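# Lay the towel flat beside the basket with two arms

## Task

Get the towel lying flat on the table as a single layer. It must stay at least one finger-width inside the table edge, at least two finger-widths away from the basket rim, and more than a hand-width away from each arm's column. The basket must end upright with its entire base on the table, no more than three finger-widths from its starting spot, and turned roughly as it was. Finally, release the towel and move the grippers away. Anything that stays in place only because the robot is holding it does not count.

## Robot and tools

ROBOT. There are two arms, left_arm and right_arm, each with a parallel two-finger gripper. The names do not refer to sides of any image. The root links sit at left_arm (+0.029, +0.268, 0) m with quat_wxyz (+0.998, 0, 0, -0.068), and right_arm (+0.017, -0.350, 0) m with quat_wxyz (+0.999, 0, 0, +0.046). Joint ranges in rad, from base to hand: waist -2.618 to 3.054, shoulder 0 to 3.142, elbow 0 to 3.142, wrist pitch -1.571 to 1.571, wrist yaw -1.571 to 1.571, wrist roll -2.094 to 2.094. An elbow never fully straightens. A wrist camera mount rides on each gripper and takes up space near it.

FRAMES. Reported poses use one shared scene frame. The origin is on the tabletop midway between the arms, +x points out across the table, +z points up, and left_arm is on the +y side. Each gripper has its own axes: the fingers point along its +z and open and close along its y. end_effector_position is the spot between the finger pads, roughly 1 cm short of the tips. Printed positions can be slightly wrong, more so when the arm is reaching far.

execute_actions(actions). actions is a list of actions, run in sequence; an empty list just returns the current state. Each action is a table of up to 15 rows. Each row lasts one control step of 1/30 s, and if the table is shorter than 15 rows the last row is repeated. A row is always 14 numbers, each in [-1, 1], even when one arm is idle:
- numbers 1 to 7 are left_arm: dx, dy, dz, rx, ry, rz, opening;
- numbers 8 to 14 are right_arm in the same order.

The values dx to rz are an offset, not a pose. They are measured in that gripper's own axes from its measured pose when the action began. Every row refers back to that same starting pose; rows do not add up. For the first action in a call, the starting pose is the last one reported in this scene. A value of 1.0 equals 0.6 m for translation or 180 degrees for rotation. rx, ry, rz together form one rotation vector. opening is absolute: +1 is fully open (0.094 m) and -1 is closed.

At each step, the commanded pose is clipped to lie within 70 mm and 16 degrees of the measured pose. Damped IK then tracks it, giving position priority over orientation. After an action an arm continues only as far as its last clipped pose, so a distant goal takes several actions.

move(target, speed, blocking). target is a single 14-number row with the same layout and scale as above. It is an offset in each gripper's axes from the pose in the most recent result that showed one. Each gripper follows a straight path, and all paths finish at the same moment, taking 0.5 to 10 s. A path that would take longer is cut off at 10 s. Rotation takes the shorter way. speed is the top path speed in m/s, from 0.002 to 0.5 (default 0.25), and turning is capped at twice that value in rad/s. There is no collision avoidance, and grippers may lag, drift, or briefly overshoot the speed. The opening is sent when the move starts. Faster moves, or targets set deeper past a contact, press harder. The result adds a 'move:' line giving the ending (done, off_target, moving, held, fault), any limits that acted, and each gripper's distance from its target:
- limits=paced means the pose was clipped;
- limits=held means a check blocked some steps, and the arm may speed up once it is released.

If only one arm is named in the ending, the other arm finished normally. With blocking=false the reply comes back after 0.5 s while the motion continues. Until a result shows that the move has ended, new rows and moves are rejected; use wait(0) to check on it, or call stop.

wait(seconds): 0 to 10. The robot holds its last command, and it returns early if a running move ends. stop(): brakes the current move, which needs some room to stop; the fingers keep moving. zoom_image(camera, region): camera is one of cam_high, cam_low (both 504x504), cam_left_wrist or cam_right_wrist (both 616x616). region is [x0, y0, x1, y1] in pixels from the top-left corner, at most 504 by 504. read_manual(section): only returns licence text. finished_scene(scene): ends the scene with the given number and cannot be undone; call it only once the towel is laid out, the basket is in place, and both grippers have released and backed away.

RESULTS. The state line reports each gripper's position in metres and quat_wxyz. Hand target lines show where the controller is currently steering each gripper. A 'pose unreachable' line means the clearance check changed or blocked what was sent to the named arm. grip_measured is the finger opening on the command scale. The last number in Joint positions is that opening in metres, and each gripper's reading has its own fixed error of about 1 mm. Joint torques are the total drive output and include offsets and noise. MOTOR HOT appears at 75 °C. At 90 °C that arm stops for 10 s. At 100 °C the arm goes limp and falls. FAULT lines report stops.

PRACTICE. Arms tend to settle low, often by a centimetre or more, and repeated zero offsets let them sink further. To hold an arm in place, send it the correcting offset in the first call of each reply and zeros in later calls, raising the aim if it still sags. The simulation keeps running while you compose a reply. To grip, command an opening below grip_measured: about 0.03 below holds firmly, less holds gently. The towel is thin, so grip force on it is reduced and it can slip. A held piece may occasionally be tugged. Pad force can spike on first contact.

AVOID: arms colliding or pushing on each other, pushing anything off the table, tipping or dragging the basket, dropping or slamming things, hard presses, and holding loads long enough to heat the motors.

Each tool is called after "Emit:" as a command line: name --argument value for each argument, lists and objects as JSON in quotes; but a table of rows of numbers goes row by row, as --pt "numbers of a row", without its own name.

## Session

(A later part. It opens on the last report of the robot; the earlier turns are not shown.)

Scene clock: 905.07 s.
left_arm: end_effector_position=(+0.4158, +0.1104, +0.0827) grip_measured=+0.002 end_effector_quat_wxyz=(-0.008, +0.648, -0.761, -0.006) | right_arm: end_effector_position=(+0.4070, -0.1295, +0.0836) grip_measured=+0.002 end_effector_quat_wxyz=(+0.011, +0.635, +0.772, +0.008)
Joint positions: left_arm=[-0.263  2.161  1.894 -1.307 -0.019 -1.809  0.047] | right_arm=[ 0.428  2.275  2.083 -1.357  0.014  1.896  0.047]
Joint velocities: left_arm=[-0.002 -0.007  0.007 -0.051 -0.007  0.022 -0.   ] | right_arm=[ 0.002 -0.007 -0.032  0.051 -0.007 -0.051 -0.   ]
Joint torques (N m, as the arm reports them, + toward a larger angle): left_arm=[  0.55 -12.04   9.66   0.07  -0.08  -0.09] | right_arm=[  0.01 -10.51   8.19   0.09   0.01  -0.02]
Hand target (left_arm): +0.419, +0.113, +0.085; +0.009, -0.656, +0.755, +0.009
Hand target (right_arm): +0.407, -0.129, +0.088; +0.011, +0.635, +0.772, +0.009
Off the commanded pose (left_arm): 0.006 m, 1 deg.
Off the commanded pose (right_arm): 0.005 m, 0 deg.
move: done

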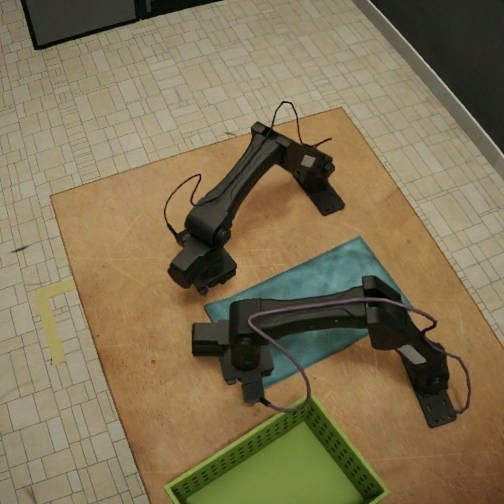

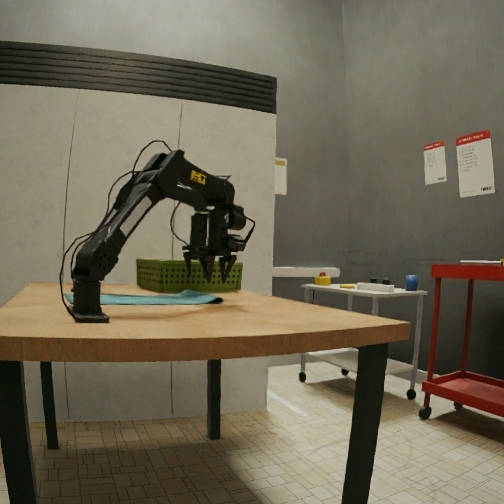

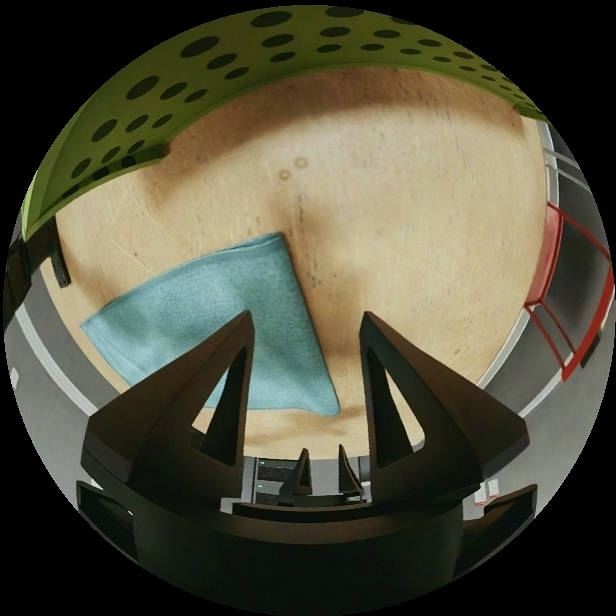

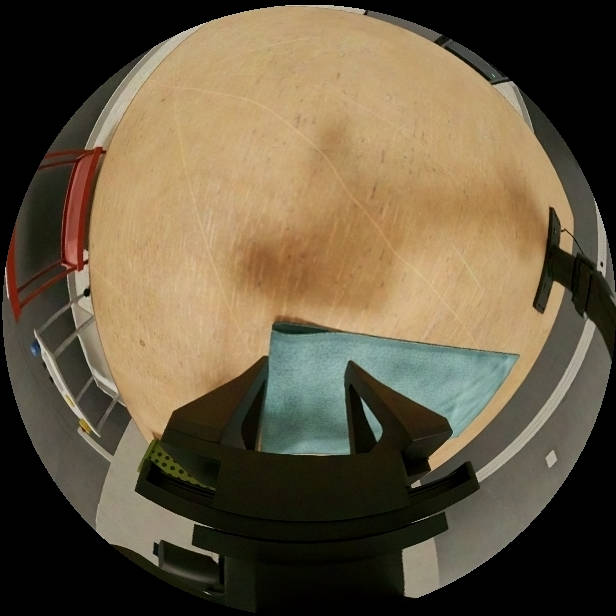

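Emit:
move --target '[-0.024,0.005,0.076,0,0,0,0.0, 0.002,0.031,0.078,0,0,0,0.0]' --speed 0.06

Scene clock: 919.87 s.
left_arm: end_effector_position=(+0.4190, +0.1205, +0.0419) grip_measured=+0.002 end_effector_quat_wxyz=(-0.011, +0.650, -0.760, +0.001) | right_arm: end_effector_position=(+0.4230, -0.1204, +0.0387) grip_measured=+0.002 end_effector_quat_wxyz=(+0.010, +0.633, +0.774, +0.008)
Joint positions: left_arm=[-0.238  2.161  1.731 -1.129 -0.019 -1.787  0.047] | right_arm=[ 0.428  2.372  2.071 -1.248  0.014  1.89   0.047]
Joint velocities: left_arm=[-0.002 -0.022  0.012 -0.081  0.051 -0.037  0.   ] | right_arm=[-0.002  0.002 -0.002 -0.051  0.007 -0.022 -0.001]
Joint torques (N m, as the arm reports them, + toward a larger angle): left_arm=[  0.64 -13.39   4.97   0.36   0.     0.14] | right_arm=[ -0.87 -11.1    6.17   0.31   0.01  -0.06]
Hand target (left_arm): +0.415, +0.125, +0.037; +0.008, -0.648, +0.761, +0.006
Hand target (right_arm): +0.426, -0.125, +0.037; +0.011, +0.635, +0.772, +0.008
Off the commanded pose (left_arm): 0.008 m, 1 deg.
Off the commanded pose (right_arm): 0.006 m, 0 deg.
move: done

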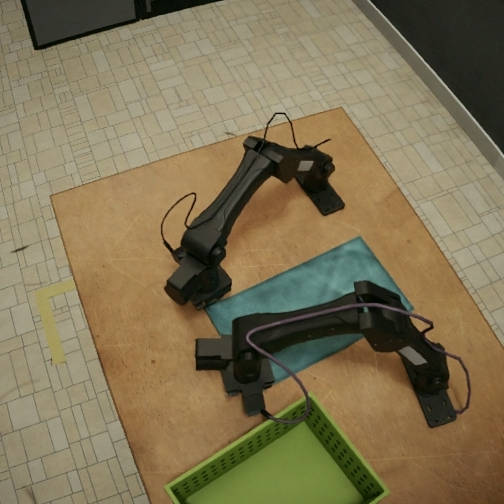

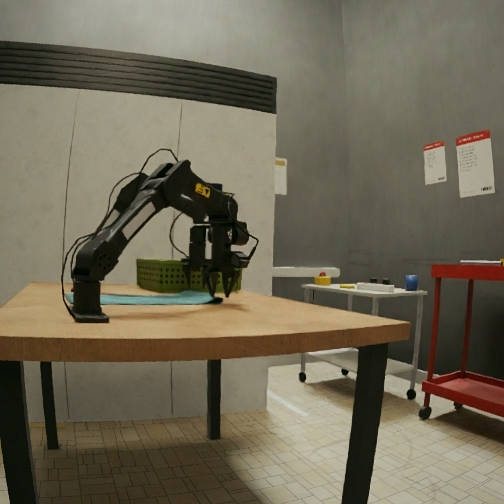

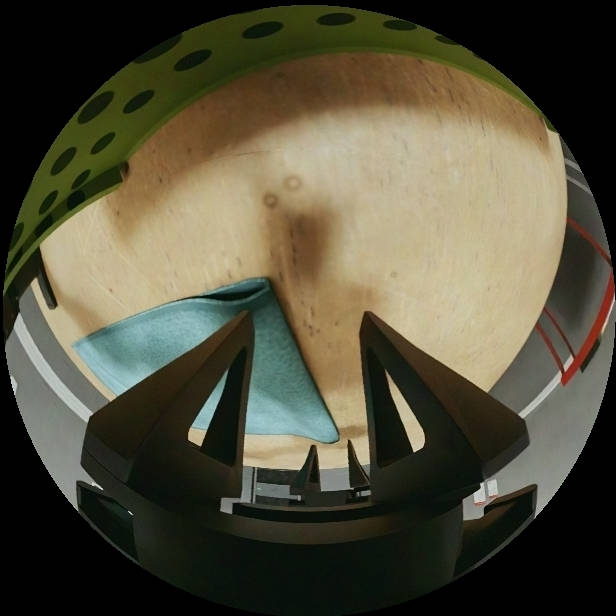

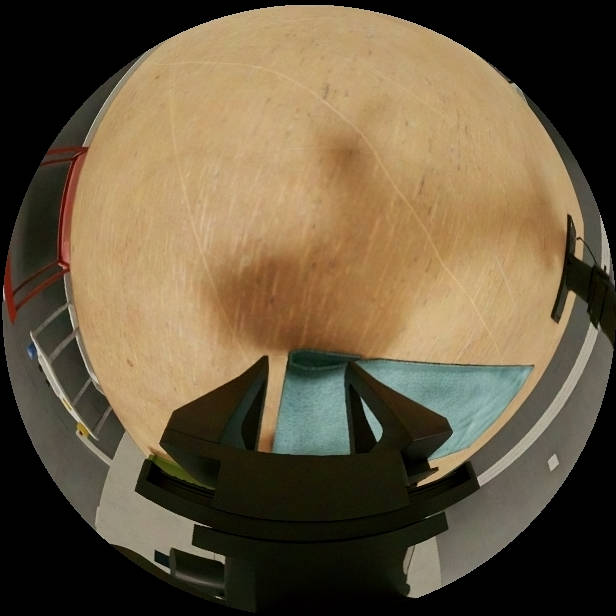

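Emit:
move --target '[0.010,0.034,0.063,0,0,0,0.0, 0.013,0.004,0.058,0,0,0,0.0]' --speed 0.03

Scene clock: 931.73 s.
left_arm: end_effector_position=(+0.4102, +0.1201, +0.0174) grip_measured=+0.002 end_effector_quat_wxyz=(-0.020, +0.650, -0.760, +0.014) | right_arm: end_effector_position=(+0.4255, -0.1190, +0.0214) grip_measured=+0.002 end_effector_quat_wxyz=(+0.011, +0.635, +0.772, +0.009)
Joint positions: left_arm=[-0.248  2.124  1.571 -0.975 -0.024 -1.798  0.047] | right_arm=[ 0.428  2.391  2.036 -1.192  0.014  1.895  0.047]
Joint velocities: left_arm=[ 0.012 -0.012 -0.012  0.037 -0.007  0.051 -0.001] | right_arm=[-0.012 -0.007  0.007 -0.037  0.022  0.022  0.001]
Joint torques (N m, as the arm reports them, + toward a larger angle): left_arm=[ -1.07 -12.     3.18   0.5    0.04  -0.16] | right_arm=[ 0.96 -9.46  3.91  0.63  0.01  0.09]
Hand target (left_arm): +0.399, +0.118, +0.004; +0.011, -0.650, +0.760, -0.000
Hand target (right_arm): +0.424, -0.113, +0.004; +0.010, +0.633, +0.774, +0.007
Off the commanded pose (left_arm): 0.018 m, 2 deg.
Off the commanded pose (right_arm): 0.019 m, 0 deg.
move: off_target (left_arm, right_arm)

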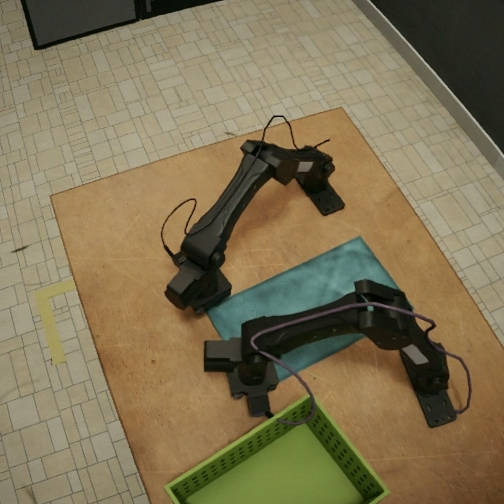

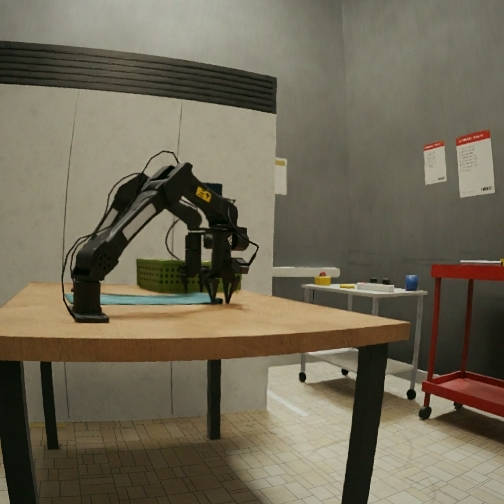

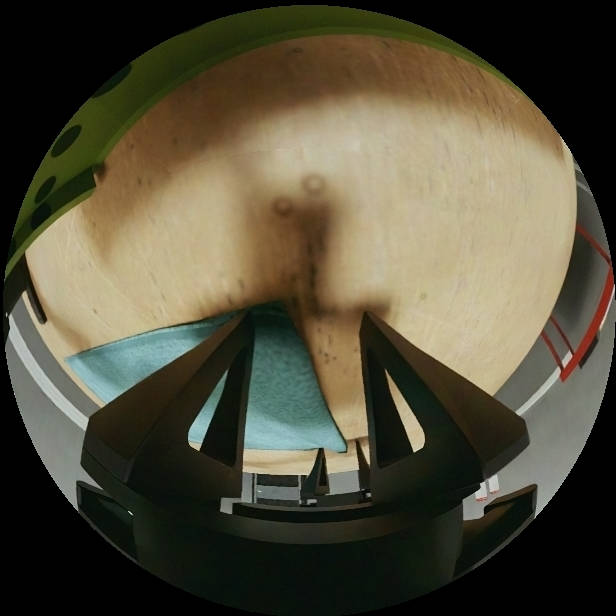

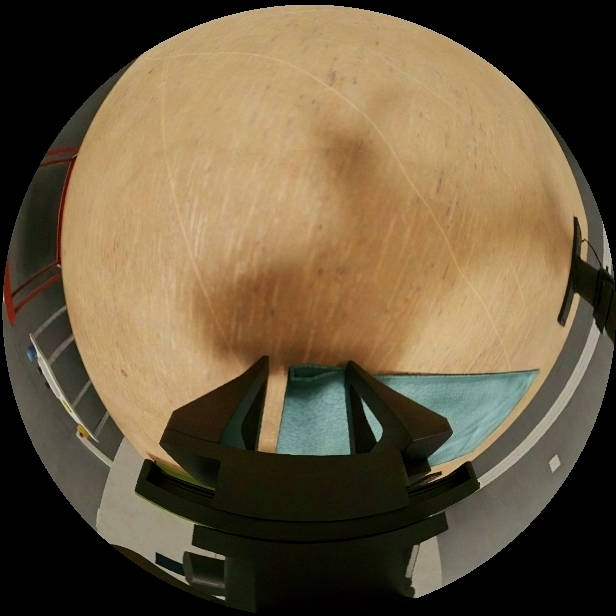

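Emit:
move --target '[0.004,0.028,0.022,0,0,0,0.0, 0.008,0.0,0.028,0,0,0,0.0]' --speed 0.02

Scene clock: 936.87 s.
left_arm: end_effector_position=(+0.4096, +0.1204, +0.0185) grip_measured=+0.002 end_effector_quat_wxyz=(-0.032, +0.651, -0.758, +0.035) | right_arm: end_effector_position=(+0.4248, -0.1199, +0.0184) grip_measured=+0.002 end_effector_quat_wxyz=(+0.012, +0.636, +0.772, +0.007)
Joint positions: left_arm=[-0.248  2.077  1.498 -0.9   -0.024 -1.802  0.047] | right_arm=[ 0.428  2.391  2.024 -1.183  0.017  1.897  0.047]
Joint velocities: left_arm=[ 0.012 -0.022 -0.012 -0.007  0.007  0.007 -0.001] | right_arm=[0.017 0.007 0.012 0.007 0.022 0.007 0.   ]
Joint torques (N m, as the arm reports them, + toward a larger angle): left_arm=[ -1.15 -11.53   3.03   0.46   0.    -0.12] | right_arm=[ 0.93 -9.86  4.21  0.6  -0.01  0.02]
Hand target (left_arm): +0.394, +0.120, +0.004; +0.020, -0.650, +0.760, -0.013
Hand target (right_arm): +0.424, -0.115, +0.005; +0.011, +0.635, +0.772, +0.008
Off the commanded pose (left_arm): 0.022 m, 3 deg.
Off the commanded pose (right_arm): 0.015 m, 0 deg.
move: off_target (left_arm, right_arm)

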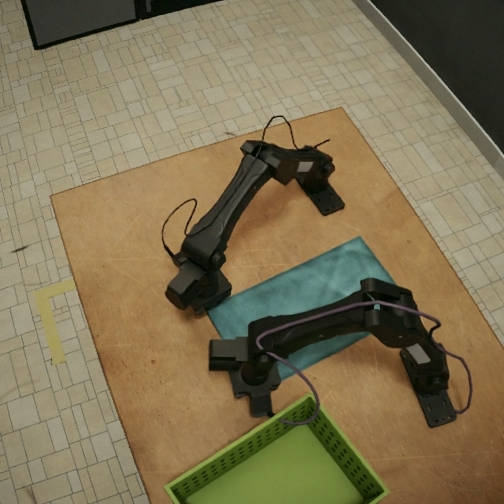

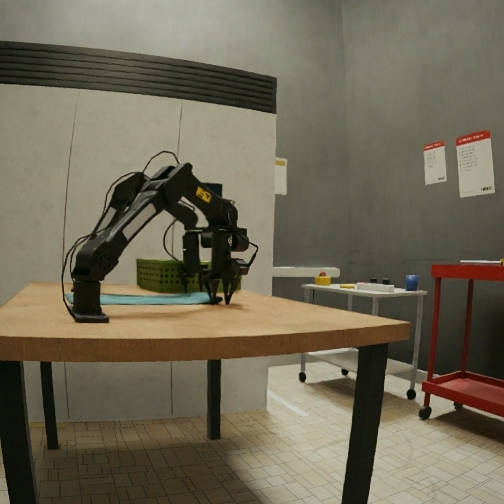

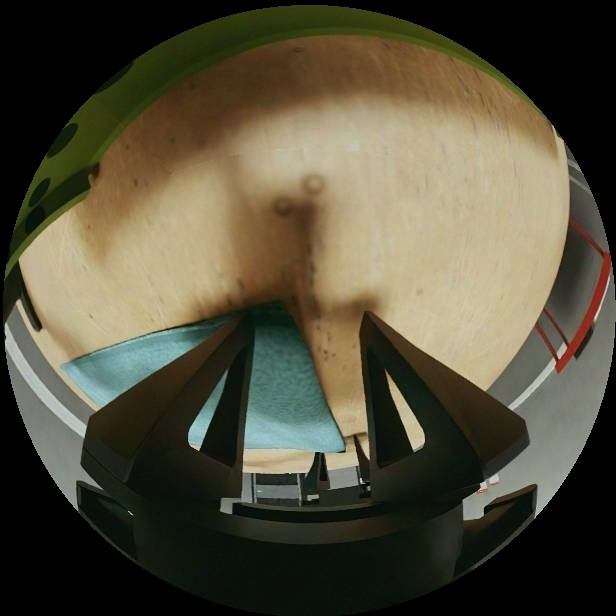

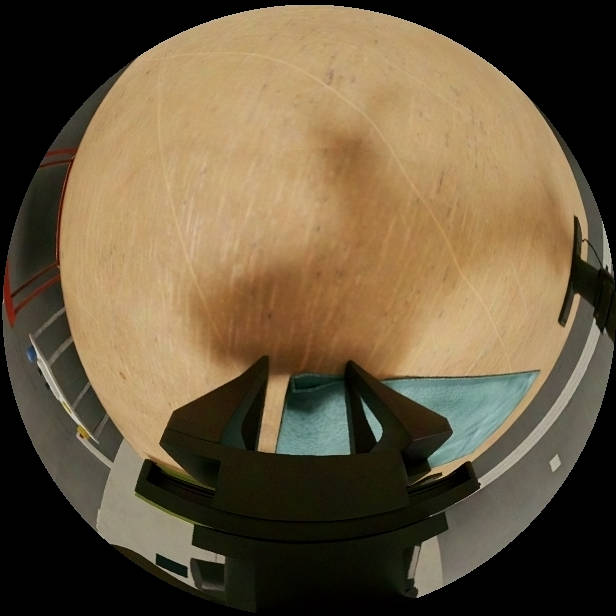

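Emit:
move --target '[0.008,0.03,-0.036,-0.03,0,0,0.0, 0.028,0.003,-0.036,0,0,0,0.0]' --speed 0.04

Emit:
move --target '[0.0,0.004,0.06,0,0,0,0.0, 0.004,0.0,0.06,0,0,0,0.0]' --speed 0.03

Scene clock: 947.83 s.
left_arm: end_effector_position=(+0.3862, +0.1248, +0.0290) grip_measured=+0.002 end_effector_quat_wxyz=(-0.001, +0.650, -0.760, -0.009) | right_arm: end_effector_position=(+0.4235, -0.1084, +0.0349) grip_measured=+0.002 end_effector_quat_wxyz=(+0.011, +0.637, +0.771, +0.005)
Joint positions: left_arm=[-0.254  2.075  1.543 -1.054 -0.01  -1.804  0.047] | right_arm=[ 0.45   2.414  2.132 -1.272  0.017  1.923  0.047]
Joint velocities: left_arm=[-0.002 -0.002  0.012 -0.066 -0.095 -0.081  0.001] | right_arm=[-0.027 -0.017  0.002  0.022 -0.037  0.007 -0.   ]
Joint torques (N m, as the arm reports them, + toward a larger angle): left_arm=[ -0.51 -12.82   9.3    0.05   0.07  -0.12] | right_arm=[  0.62 -10.95   9.02   0.03   0.01   0.06]
Hand target (left_arm): +0.389, +0.119, +0.038; +0.001, -0.651, +0.759, -0.000
Hand target (right_arm): +0.423, -0.103, +0.040; +0.011, +0.636, +0.772, +0.007
Off the commanded pose (left_arm): 0.012 m, 1 deg.
Off the commanded pose (right_arm): 0.007 m, 0 deg.
move: off_target (left_arm)

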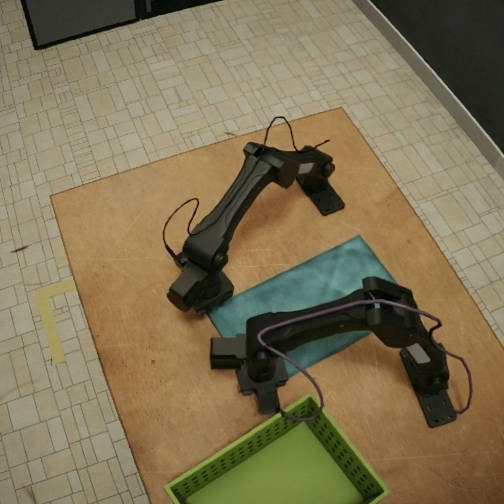

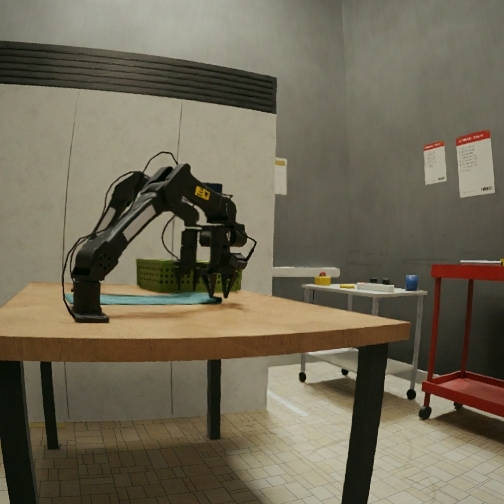

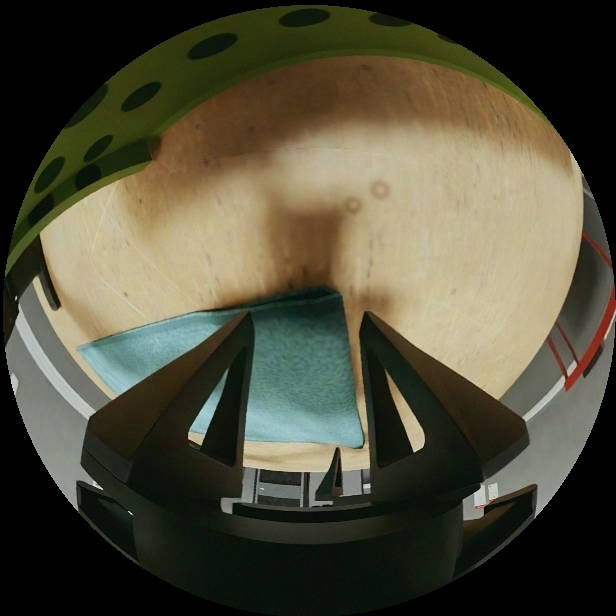

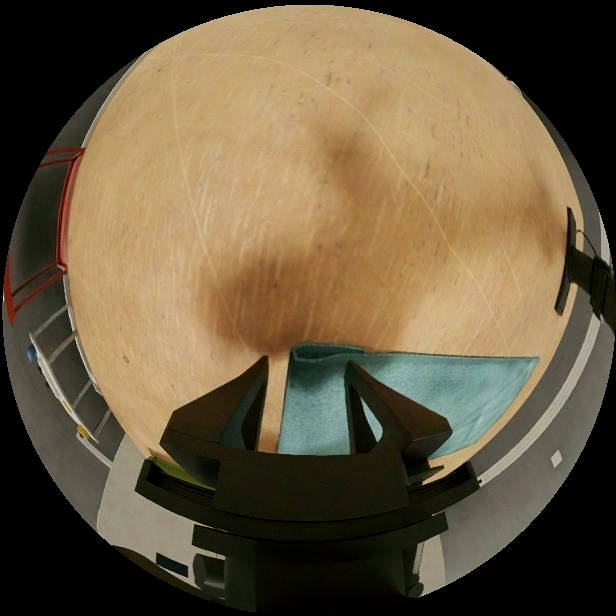

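Scene clock: 949.27 s.
left_arm: end_effector_position=(+0.3908, +0.1230, +0.0153) grip_measured=+0.002 end_effector_quat_wxyz=(-0.008, +0.650, -0.760, +0.005) | right_arm: end_effector_position=(+0.4229, -0.1086, +0.0201) grip_measured=+0.002 end_effector_quat_wxyz=(+0.011, +0.637, +0.771, +0.006)
Joint positions: left_arm=[-0.254  2.082  1.497 -0.97  -0.01  -1.804  0.047] | right_arm=[ 0.45   2.414  2.072 -1.211  0.016  1.923  0.047]
Joint velocities: left_arm=[-0.012 -0.007 -0.007  0.022  0.022  0.066 -0.001] | right_arm=[-0.022 -0.012  0.002  0.007 -0.066 -0.066 -0.001]
Joint torques (N m, as the arm reports them, + toward a larger angle): left_arm=[ 0.01 -9.65  2.41  0.73  0.   -0.02] | right_arm=[ 0.27 -9.7   2.26  0.76  0.02  0.03]
Hand target (left_arm): +0.383, +0.126, -0.006; +0.001, -0.650, +0.760, +0.009
Hand target (right_arm): +0.423, -0.107, -0.001; +0.010, +0.637, +0.771, +0.004
Off the commanded pose (left_arm): 0.024 m, 2 deg.
Off the commanded pose (right_arm): 0.021 m, 0 deg.
move: off_target (left_arm, right_arm)

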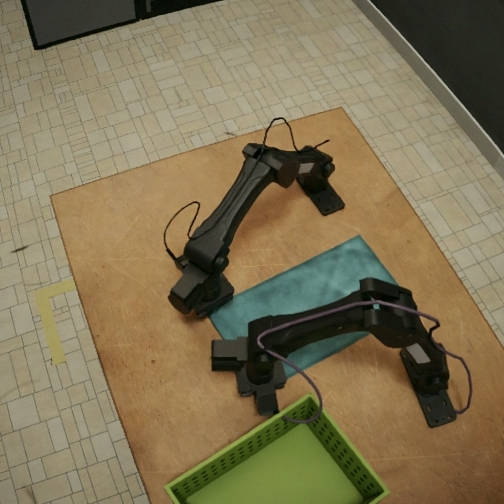

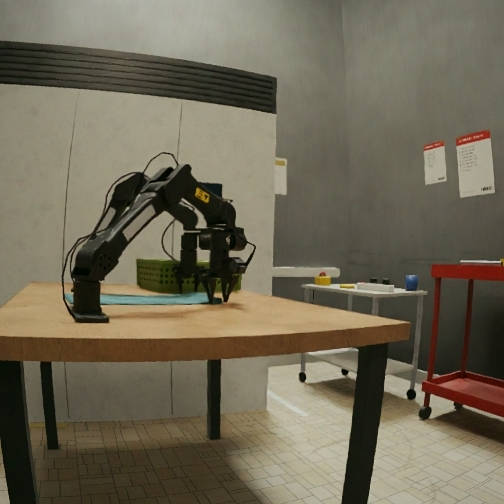

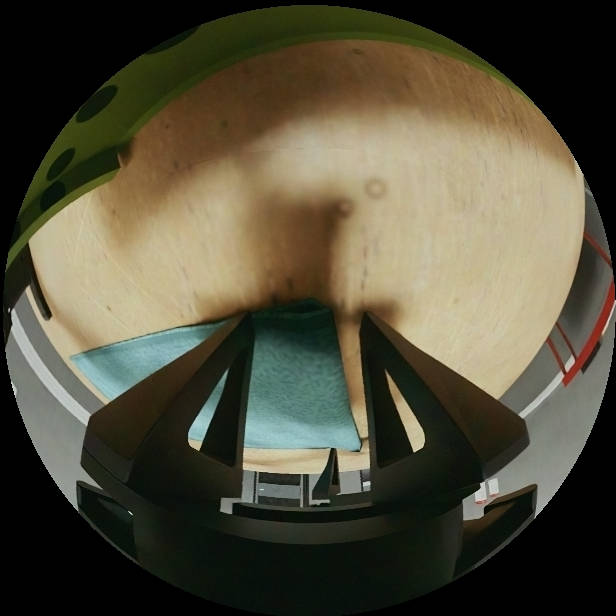

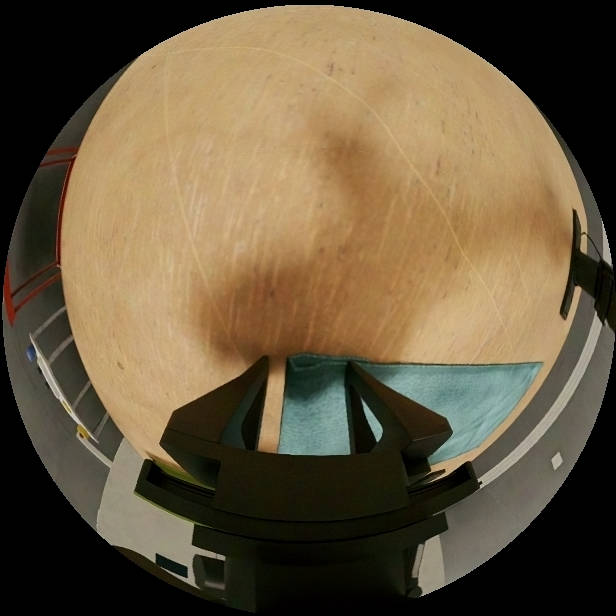

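Emit:
execute_actions --actions '[[[0,0,0.02,0,0,0,-0.07, 0,0,0.02,0,0,0,-0.07],[0,0,0.02,0,0,0,-0.14, 0,0,0.02,0,0,0,-0.14],[0,0,0.02,0,0,0,-0.21, 0,0,0.02,0,0,0,-0.21],[0,0,0.02,0,0,0,-0.28, 0,0,0.02,0,0,0,-0.28],[0,0,0.02,0,0,0,-0.35, 0,0,0.02,0,0,0,-0.35],[0,0,0.02,0,0,0,-0.42, 0,0,0.02,0,0,0,-0.42],[0,0,0.02,0,0,0,-0.49, 0,0,0.02,0,0,0,-0.49],[0,0,0.02,0,0,0,-0.56, 0,0,0.02,0,0,0,-0.56],[0,0,0.02,0,0,0,-0.63, 0,0,0.02,0,0,0,-0.63],[0,0,0.02,0,0,0,-0.7, 0,0,0.02,0,0,0,-0.7],[0,0,0.02,0,0,0,-0.77, 0,0,0.02,0,0,0,-0.77],[0,0,0.02,0,0,0,-0.84, 0,0,0.02,0,0,0,-0.84],[0,0,0.02,0,0,0,-0.9, 0,0,0.02,0,0,0,-0.9],[0,0,0.02,0,0,0,-0.95, 0,0,0.02,0,0,0,-0.95],[0,0,0.02,0,0,0,-1, 0,0,0.02,0,0,0,-1]],[[0,0,0.01,0,0,0,-1, 0,0,0.01,0,0,0,-1]]]'

Scene clock: 955.37 s.
left_arm: end_effector_position=(+0.3902, +0.1225, +0.0158) grip_measured=-0.951 end_effector_quat_wxyz=(-0.006, +0.650, -0.760, +0.005) | right_arm: end_effector_position=(+0.4138, -0.1105, +0.0207) grip_measured=-0.954 end_effector_quat_wxyz=(-0.003, +0.637, +0.771, -0.007)
Joint positions: left_arm=[-0.254  2.08   1.497 -0.972 -0.007 -1.804  0.002] | right_arm=[ 0.45   2.411  2.069 -1.244 -0.001  1.923  0.002]
Joint velocities: left_arm=[ 0.002 -0.012 -0.007 -0.007  0.037 -0.066 -0.   ] | right_arm=[ 0.017 -0.007 -0.012  0.022 -0.022  0.007 -0.   ]
Joint torques (N m, as the arm reports them, + toward a larger angle): left_arm=[  0.02 -11.6    5.56   0.51  -0.01   0.  ] | right_arm=[  0.02 -11.14   4.52   0.36   0.01  -0.01]
Hand target (left_arm): +0.390, +0.123, +0.010; +0.006, -0.650, +0.760, -0.005
Hand target (right_arm): +0.414, -0.111, +0.015; -0.003, +0.637, +0.771, -0.007
Off the commanded pose (left_arm): 0.006 m, 0 deg.
Off the commanded pose (right_arm): 0.006 m, 0 deg.

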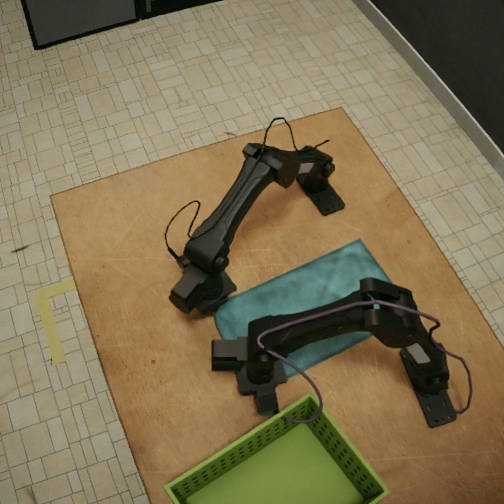

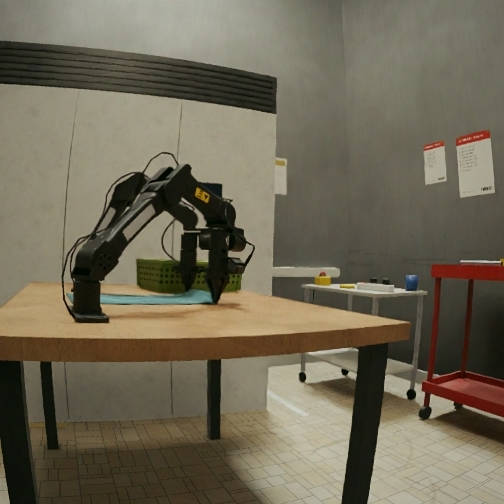

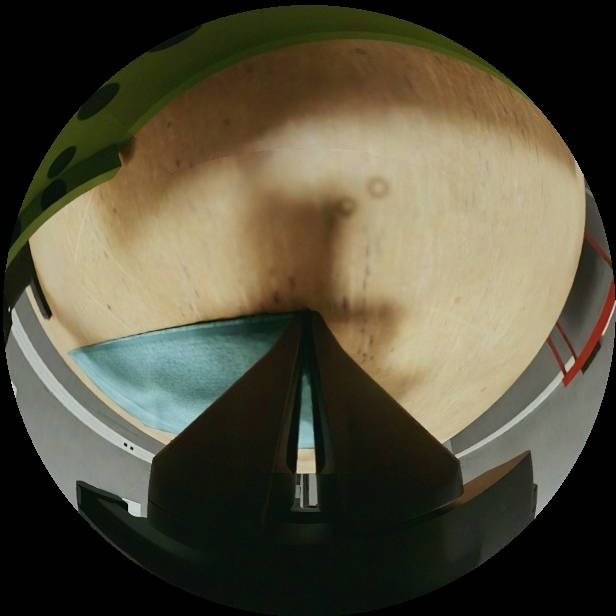

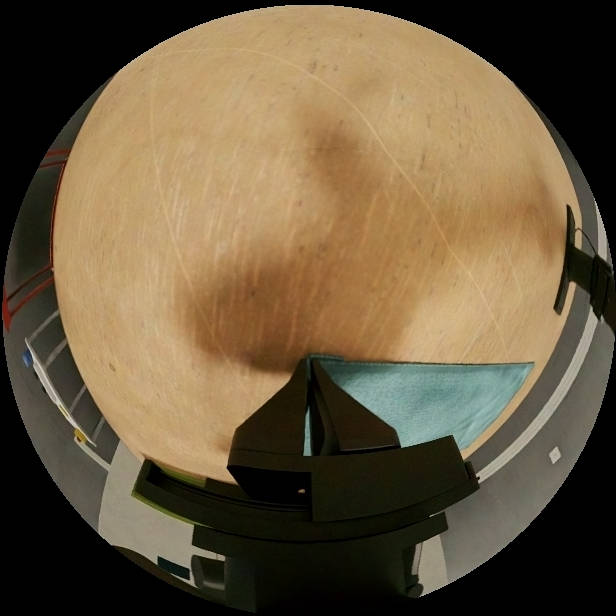

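Emit:
move --target '[0,0,-0.14,0,0,0,-1, 0,0,-0.14,0,0,0,-1]' --speed 0.05

Emit:
zoom_image --camera "cam_low" --region '[60, 200, 300, 330]'

Scene clock: 959.93 s.
left_arm: end_effector_position=(+0.3858, +0.1243, +0.0878) grip_measured=-0.951 end_effector_quat_wxyz=(-0.002, +0.650, -0.760, -0.004) | right_arm: end_effector_position=(+0.4142, -0.1095, +0.0899) grip_measured=-0.954 end_effector_quat_wxyz=(-0.005, +0.637, +0.771, -0.006)
Joint positions: left_arm=[-0.254  2.022  1.703 -1.257 -0.007 -1.804  0.002] | right_arm=[ 0.45   2.436  2.389 -1.539 -0.005  1.923  0.002]
Joint velocities: left_arm=[-0.002 -0.012 -0.002 -0.081 -0.037  0.095 -0.   ] | right_arm=[-0.012 -0.022 -0.012 -0.066 -0.037  0.037  0.   ]
Joint torques (N m, as the arm reports them, + toward a larger angle): left_arm=[  0.06 -13.05   9.65   0.06   0.     0.04] | right_arm=[ -0.06 -12.41   8.56   0.01   0.03  -0.01]
Hand target (left_arm): +0.389, +0.124, +0.100; +0.007, -0.650, +0.760, -0.006
Hand target (right_arm): +0.416, -0.110, +0.104; +0.001, +0.637, +0.771, +0.005
Off the commanded pose (left_arm): 0.013 m, 1 deg.
Off the commanded pose (right_arm): 0.015 m, 0 deg.
joint sent to its limit (right arm) — the command would take joint 4 (wrist pitch) past its lower limit, so that joint was sent only as far as its limit.
move: off_target (left_arm, right_arm)

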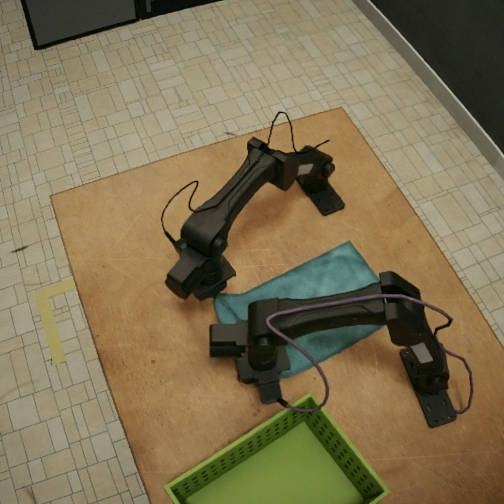

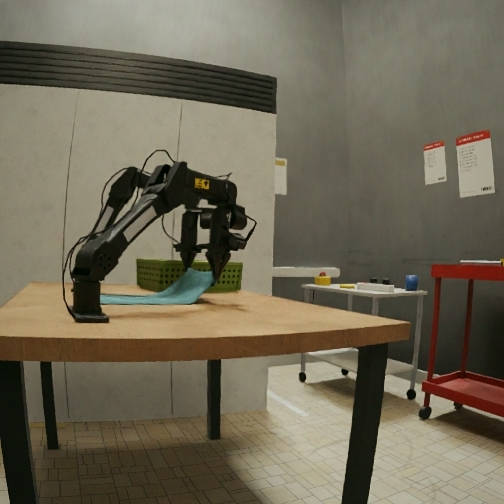

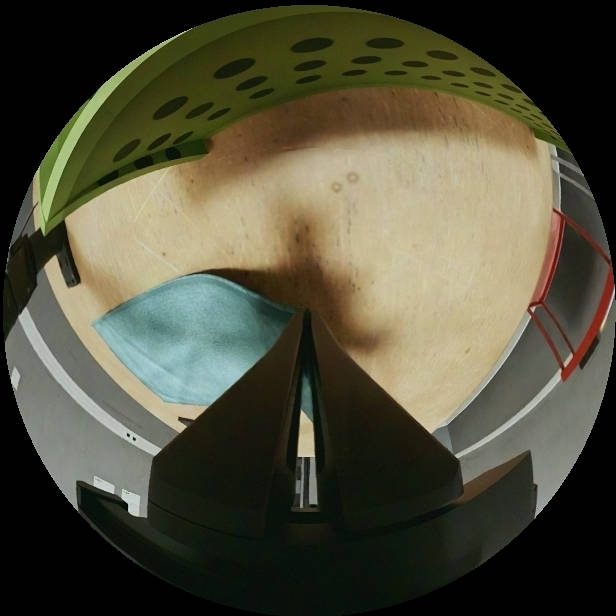

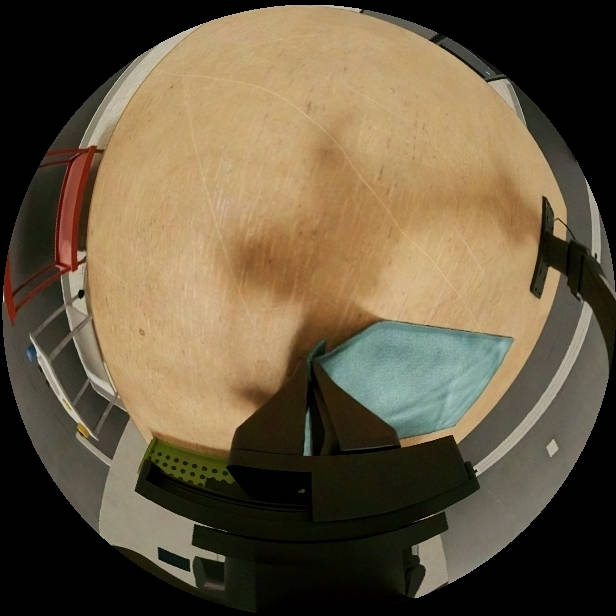

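Region (60, 200, 300, 330) of cam_low's 504x504 image, scaled by 2.100, with more detail than that image has; it fills the top 273 rows of this view, and the rest is white.

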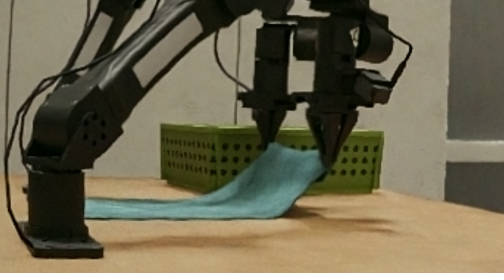

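Emit:
zoom_image --camera "cam_low" --region '[160, 250, 260, 320]'

Emit:
zoom_image --camera "cam_high" --region '[150, 230, 350, 420]'

Region (160, 250, 260, 320) of cam_low's 504x504 image, scaled by 5.040, with more detail than that image has; it fills the top 353 rows of this view, and the rest is white.

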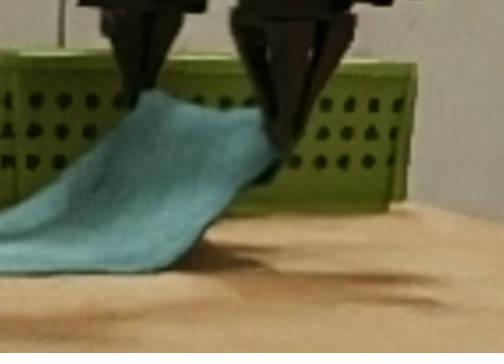

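Region (150, 230, 350, 420) of cam_high's 504x504 image, scaled by 2.520, with more detail than that image has; it fills the top 479 rows of this view, and the rest is white.

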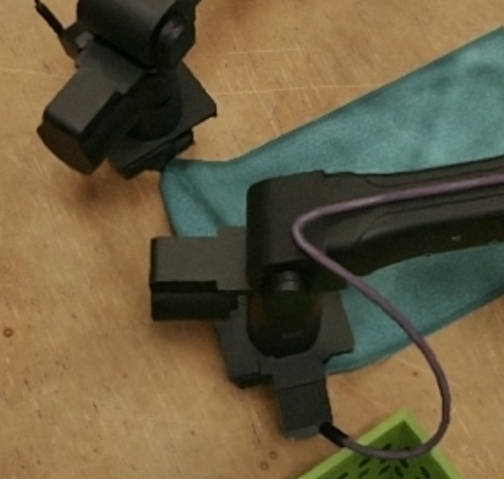

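Emit:
move --target '[0.008,0.049,0.045,0,0,0,-1, 0.0095,-0.049,0.045,0,0,0,-1]' --speed 0.04

Emit:
move --target '[0.008,0.049,0.075,0,0,0,-1, 0.0095,-0.049,0.075,0,0,0,-1]' --speed 0.04

Emit:
zoom_image --camera "cam_low" --region '[130, 250, 270, 320]'

Scene clock: 1015.27 s.
left_arm: end_effector_position=(+0.3613, +0.1227, +0.0609) grip_measured=-0.951 end_effector_quat_wxyz=(+0.000, +0.648, -0.762, -0.002) | right_arm: end_effector_position=(+0.3824, -0.1115, +0.0498) grip_measured=-0.954 end_effector_quat_wxyz=(-0.016, +0.637, +0.771, -0.022)
Joint positions: left_arm=[-0.281  1.951  1.493 -1.116 -0.001 -1.826  0.002] | right_arm=[ 0.478  2.309  2.005 -1.318 -0.018  1.95   0.002]
Joint velocities: left_arm=[-0.007 -0.012 -0.002 -0.037 -0.007 -0.037  0.   ] | right_arm=[ 0.012 -0.017  0.007  0.051 -0.022  0.051 -0.001]
Joint torques (N m, as the arm reports them, + toward a larger angle): left_arm=[ -0.28 -12.67   4.61   0.28  -0.01  -0.06] | right_arm=[  0.68 -13.46   5.54   0.12   0.1    0.04]
Hand target (left_arm): +0.356, +0.124, +0.061; +0.002, -0.650, +0.760, +0.004
Hand target (right_arm): +0.383, -0.110, +0.063; -0.006, +0.637, +0.771, -0.006
Off the commanded pose (left_arm): 0.006 m, 0 deg.
Off the commanded pose (right_arm): 0.014 m, 2 deg.
move: off_target (right_arm)

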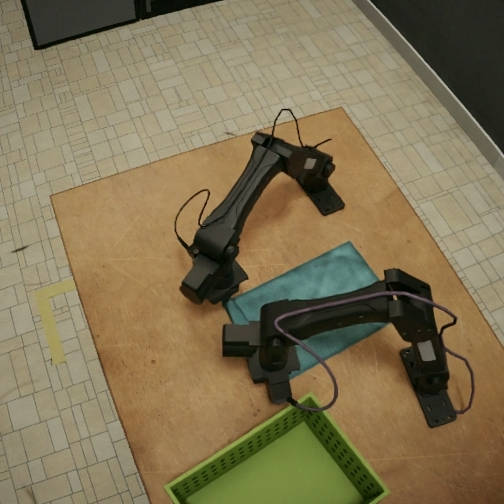

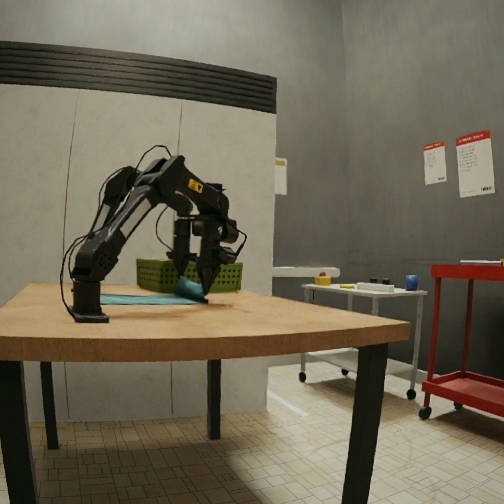

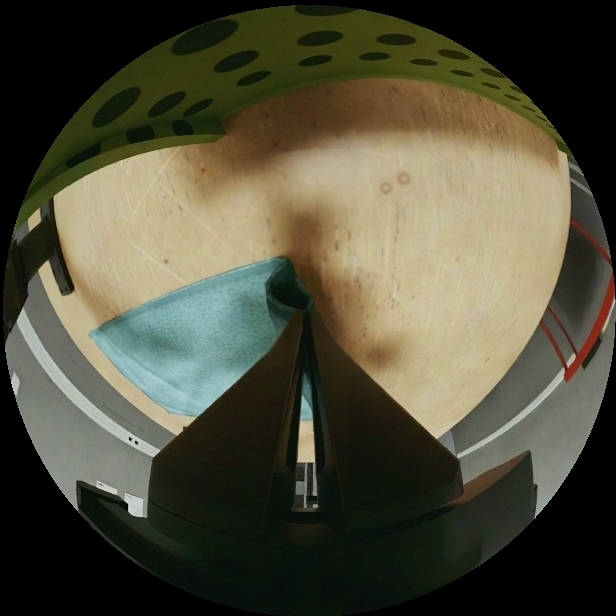

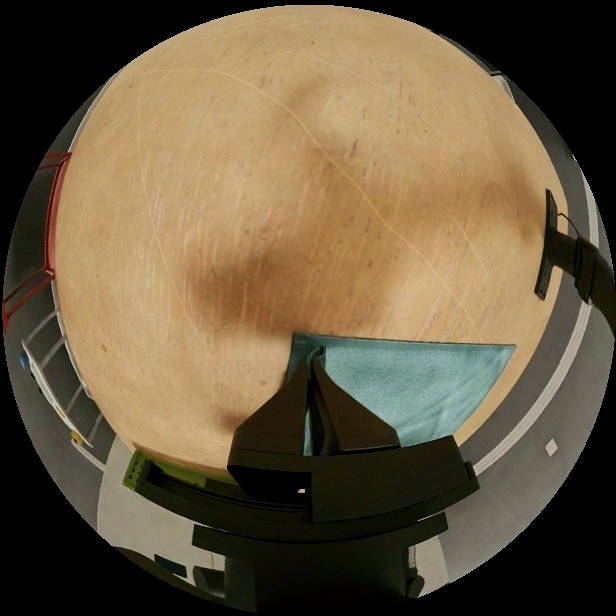

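Scene clock: 1016.90 s.
left_arm: end_effector_position=(+0.3420, +0.1198, +0.0215) grip_measured=-0.951 end_effector_quat_wxyz=(-0.003, +0.647, -0.762, +0.011) | right_arm: end_effector_position=(+0.3713, -0.1129, +0.0256) grip_measured=-0.954 end_effector_quat_wxyz=(+0.000, +0.643, +0.766, +0.010)
Joint positions: left_arm=[-0.309  1.914  1.278 -0.912  0.002 -1.853  0.002] | right_arm=[ 0.495  2.204  1.734 -1.082 -0.005  1.983  0.002]
Joint velocities: left_arm=[-0.007  0.012 -0.022  0.051  0.066 -0.007 -0.   ] | right_arm=[ 0.007 -0.032 -0.017  0.022 -0.022  0.022  0.001]
Joint torques (N m, as the arm reports them, + toward a larger angle): left_arm=[ -0.61 -11.09   3.74   0.28  -0.03  -0.13] | right_arm=[ 1.7  -8.54  2.11  0.18 -0.11  0.04]
Hand target (left_arm): +0.332, +0.122, +0.016; +0.000, -0.648, +0.762, +0.002
Hand target (right_arm): +0.350, -0.113, +0.008; -0.016, +0.637, +0.770, -0.022
Off the commanded pose (left_arm): 0.012 m, 1 deg.
Off the commanded pose (right_arm): 0.029 m, 4 deg.
move: off_target (left_arm, right_arm)

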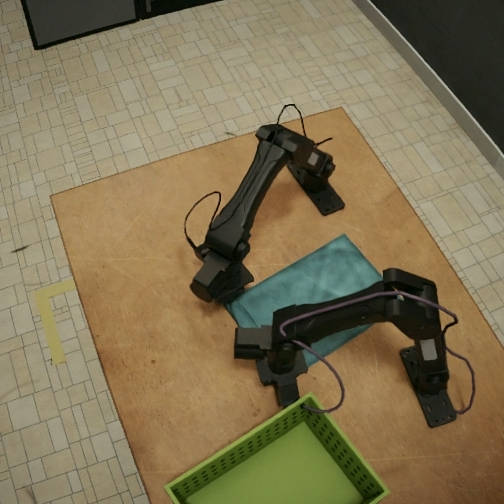

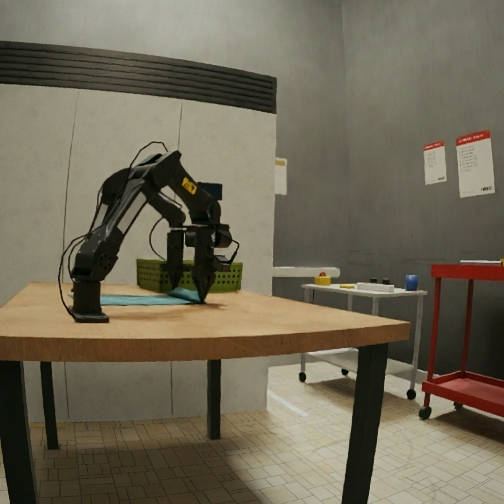

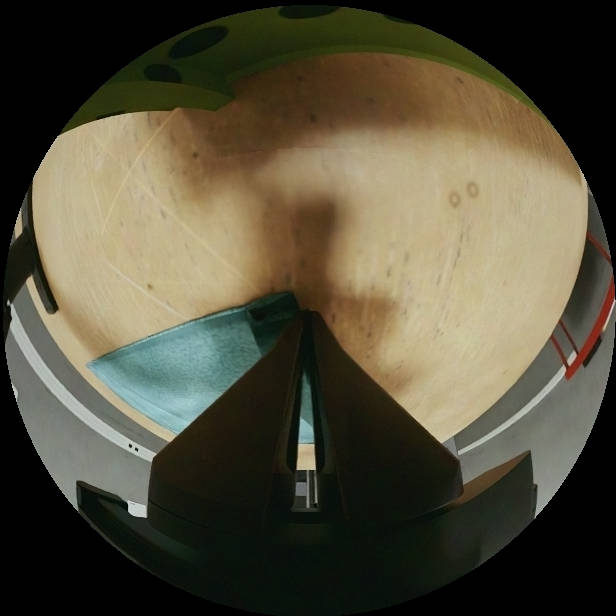

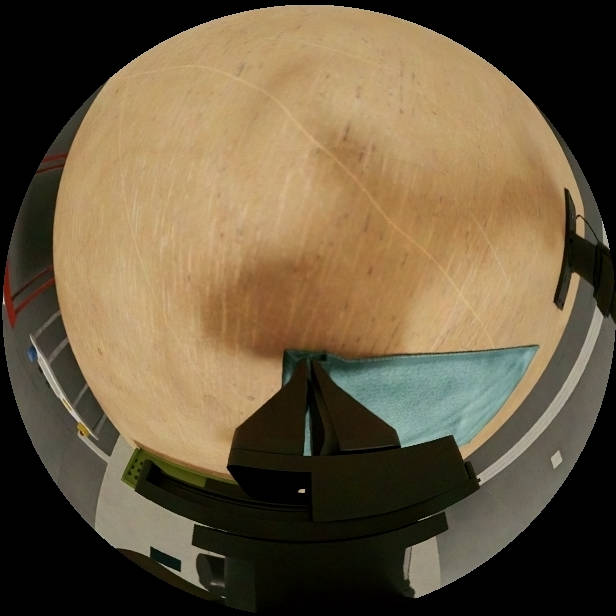

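Region (130, 250, 270, 320) of cam_low's 504x504 image, scaled by 3.600, with more detail than that image has.

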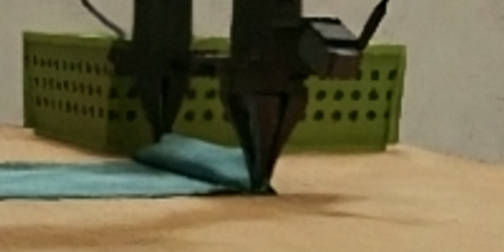

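Emit:
zoom_image --camera "cam_right_wrist" --region '[220, 300, 460, 460]'

Emit:
zoom_image --camera "cam_left_wrist" --region '[180, 250, 400, 450]'

Region (220, 300, 460, 460) of cam_right_wrist's 616x616 image, scaled by 2.100, with more detail than that image has.

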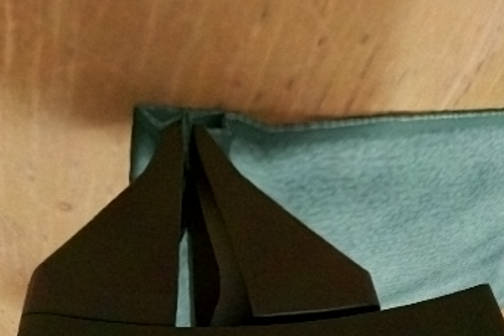

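Region (180, 250, 400, 450) of cam_left_wrist's 616x616 image, scaled by 2.291, with more detail than that image has; it fills the top 458 rows of this view, and the rest is white.

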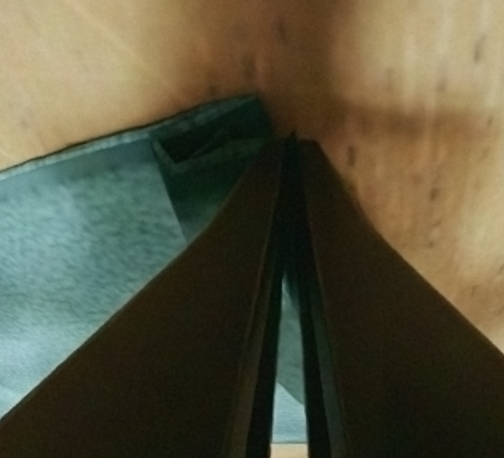

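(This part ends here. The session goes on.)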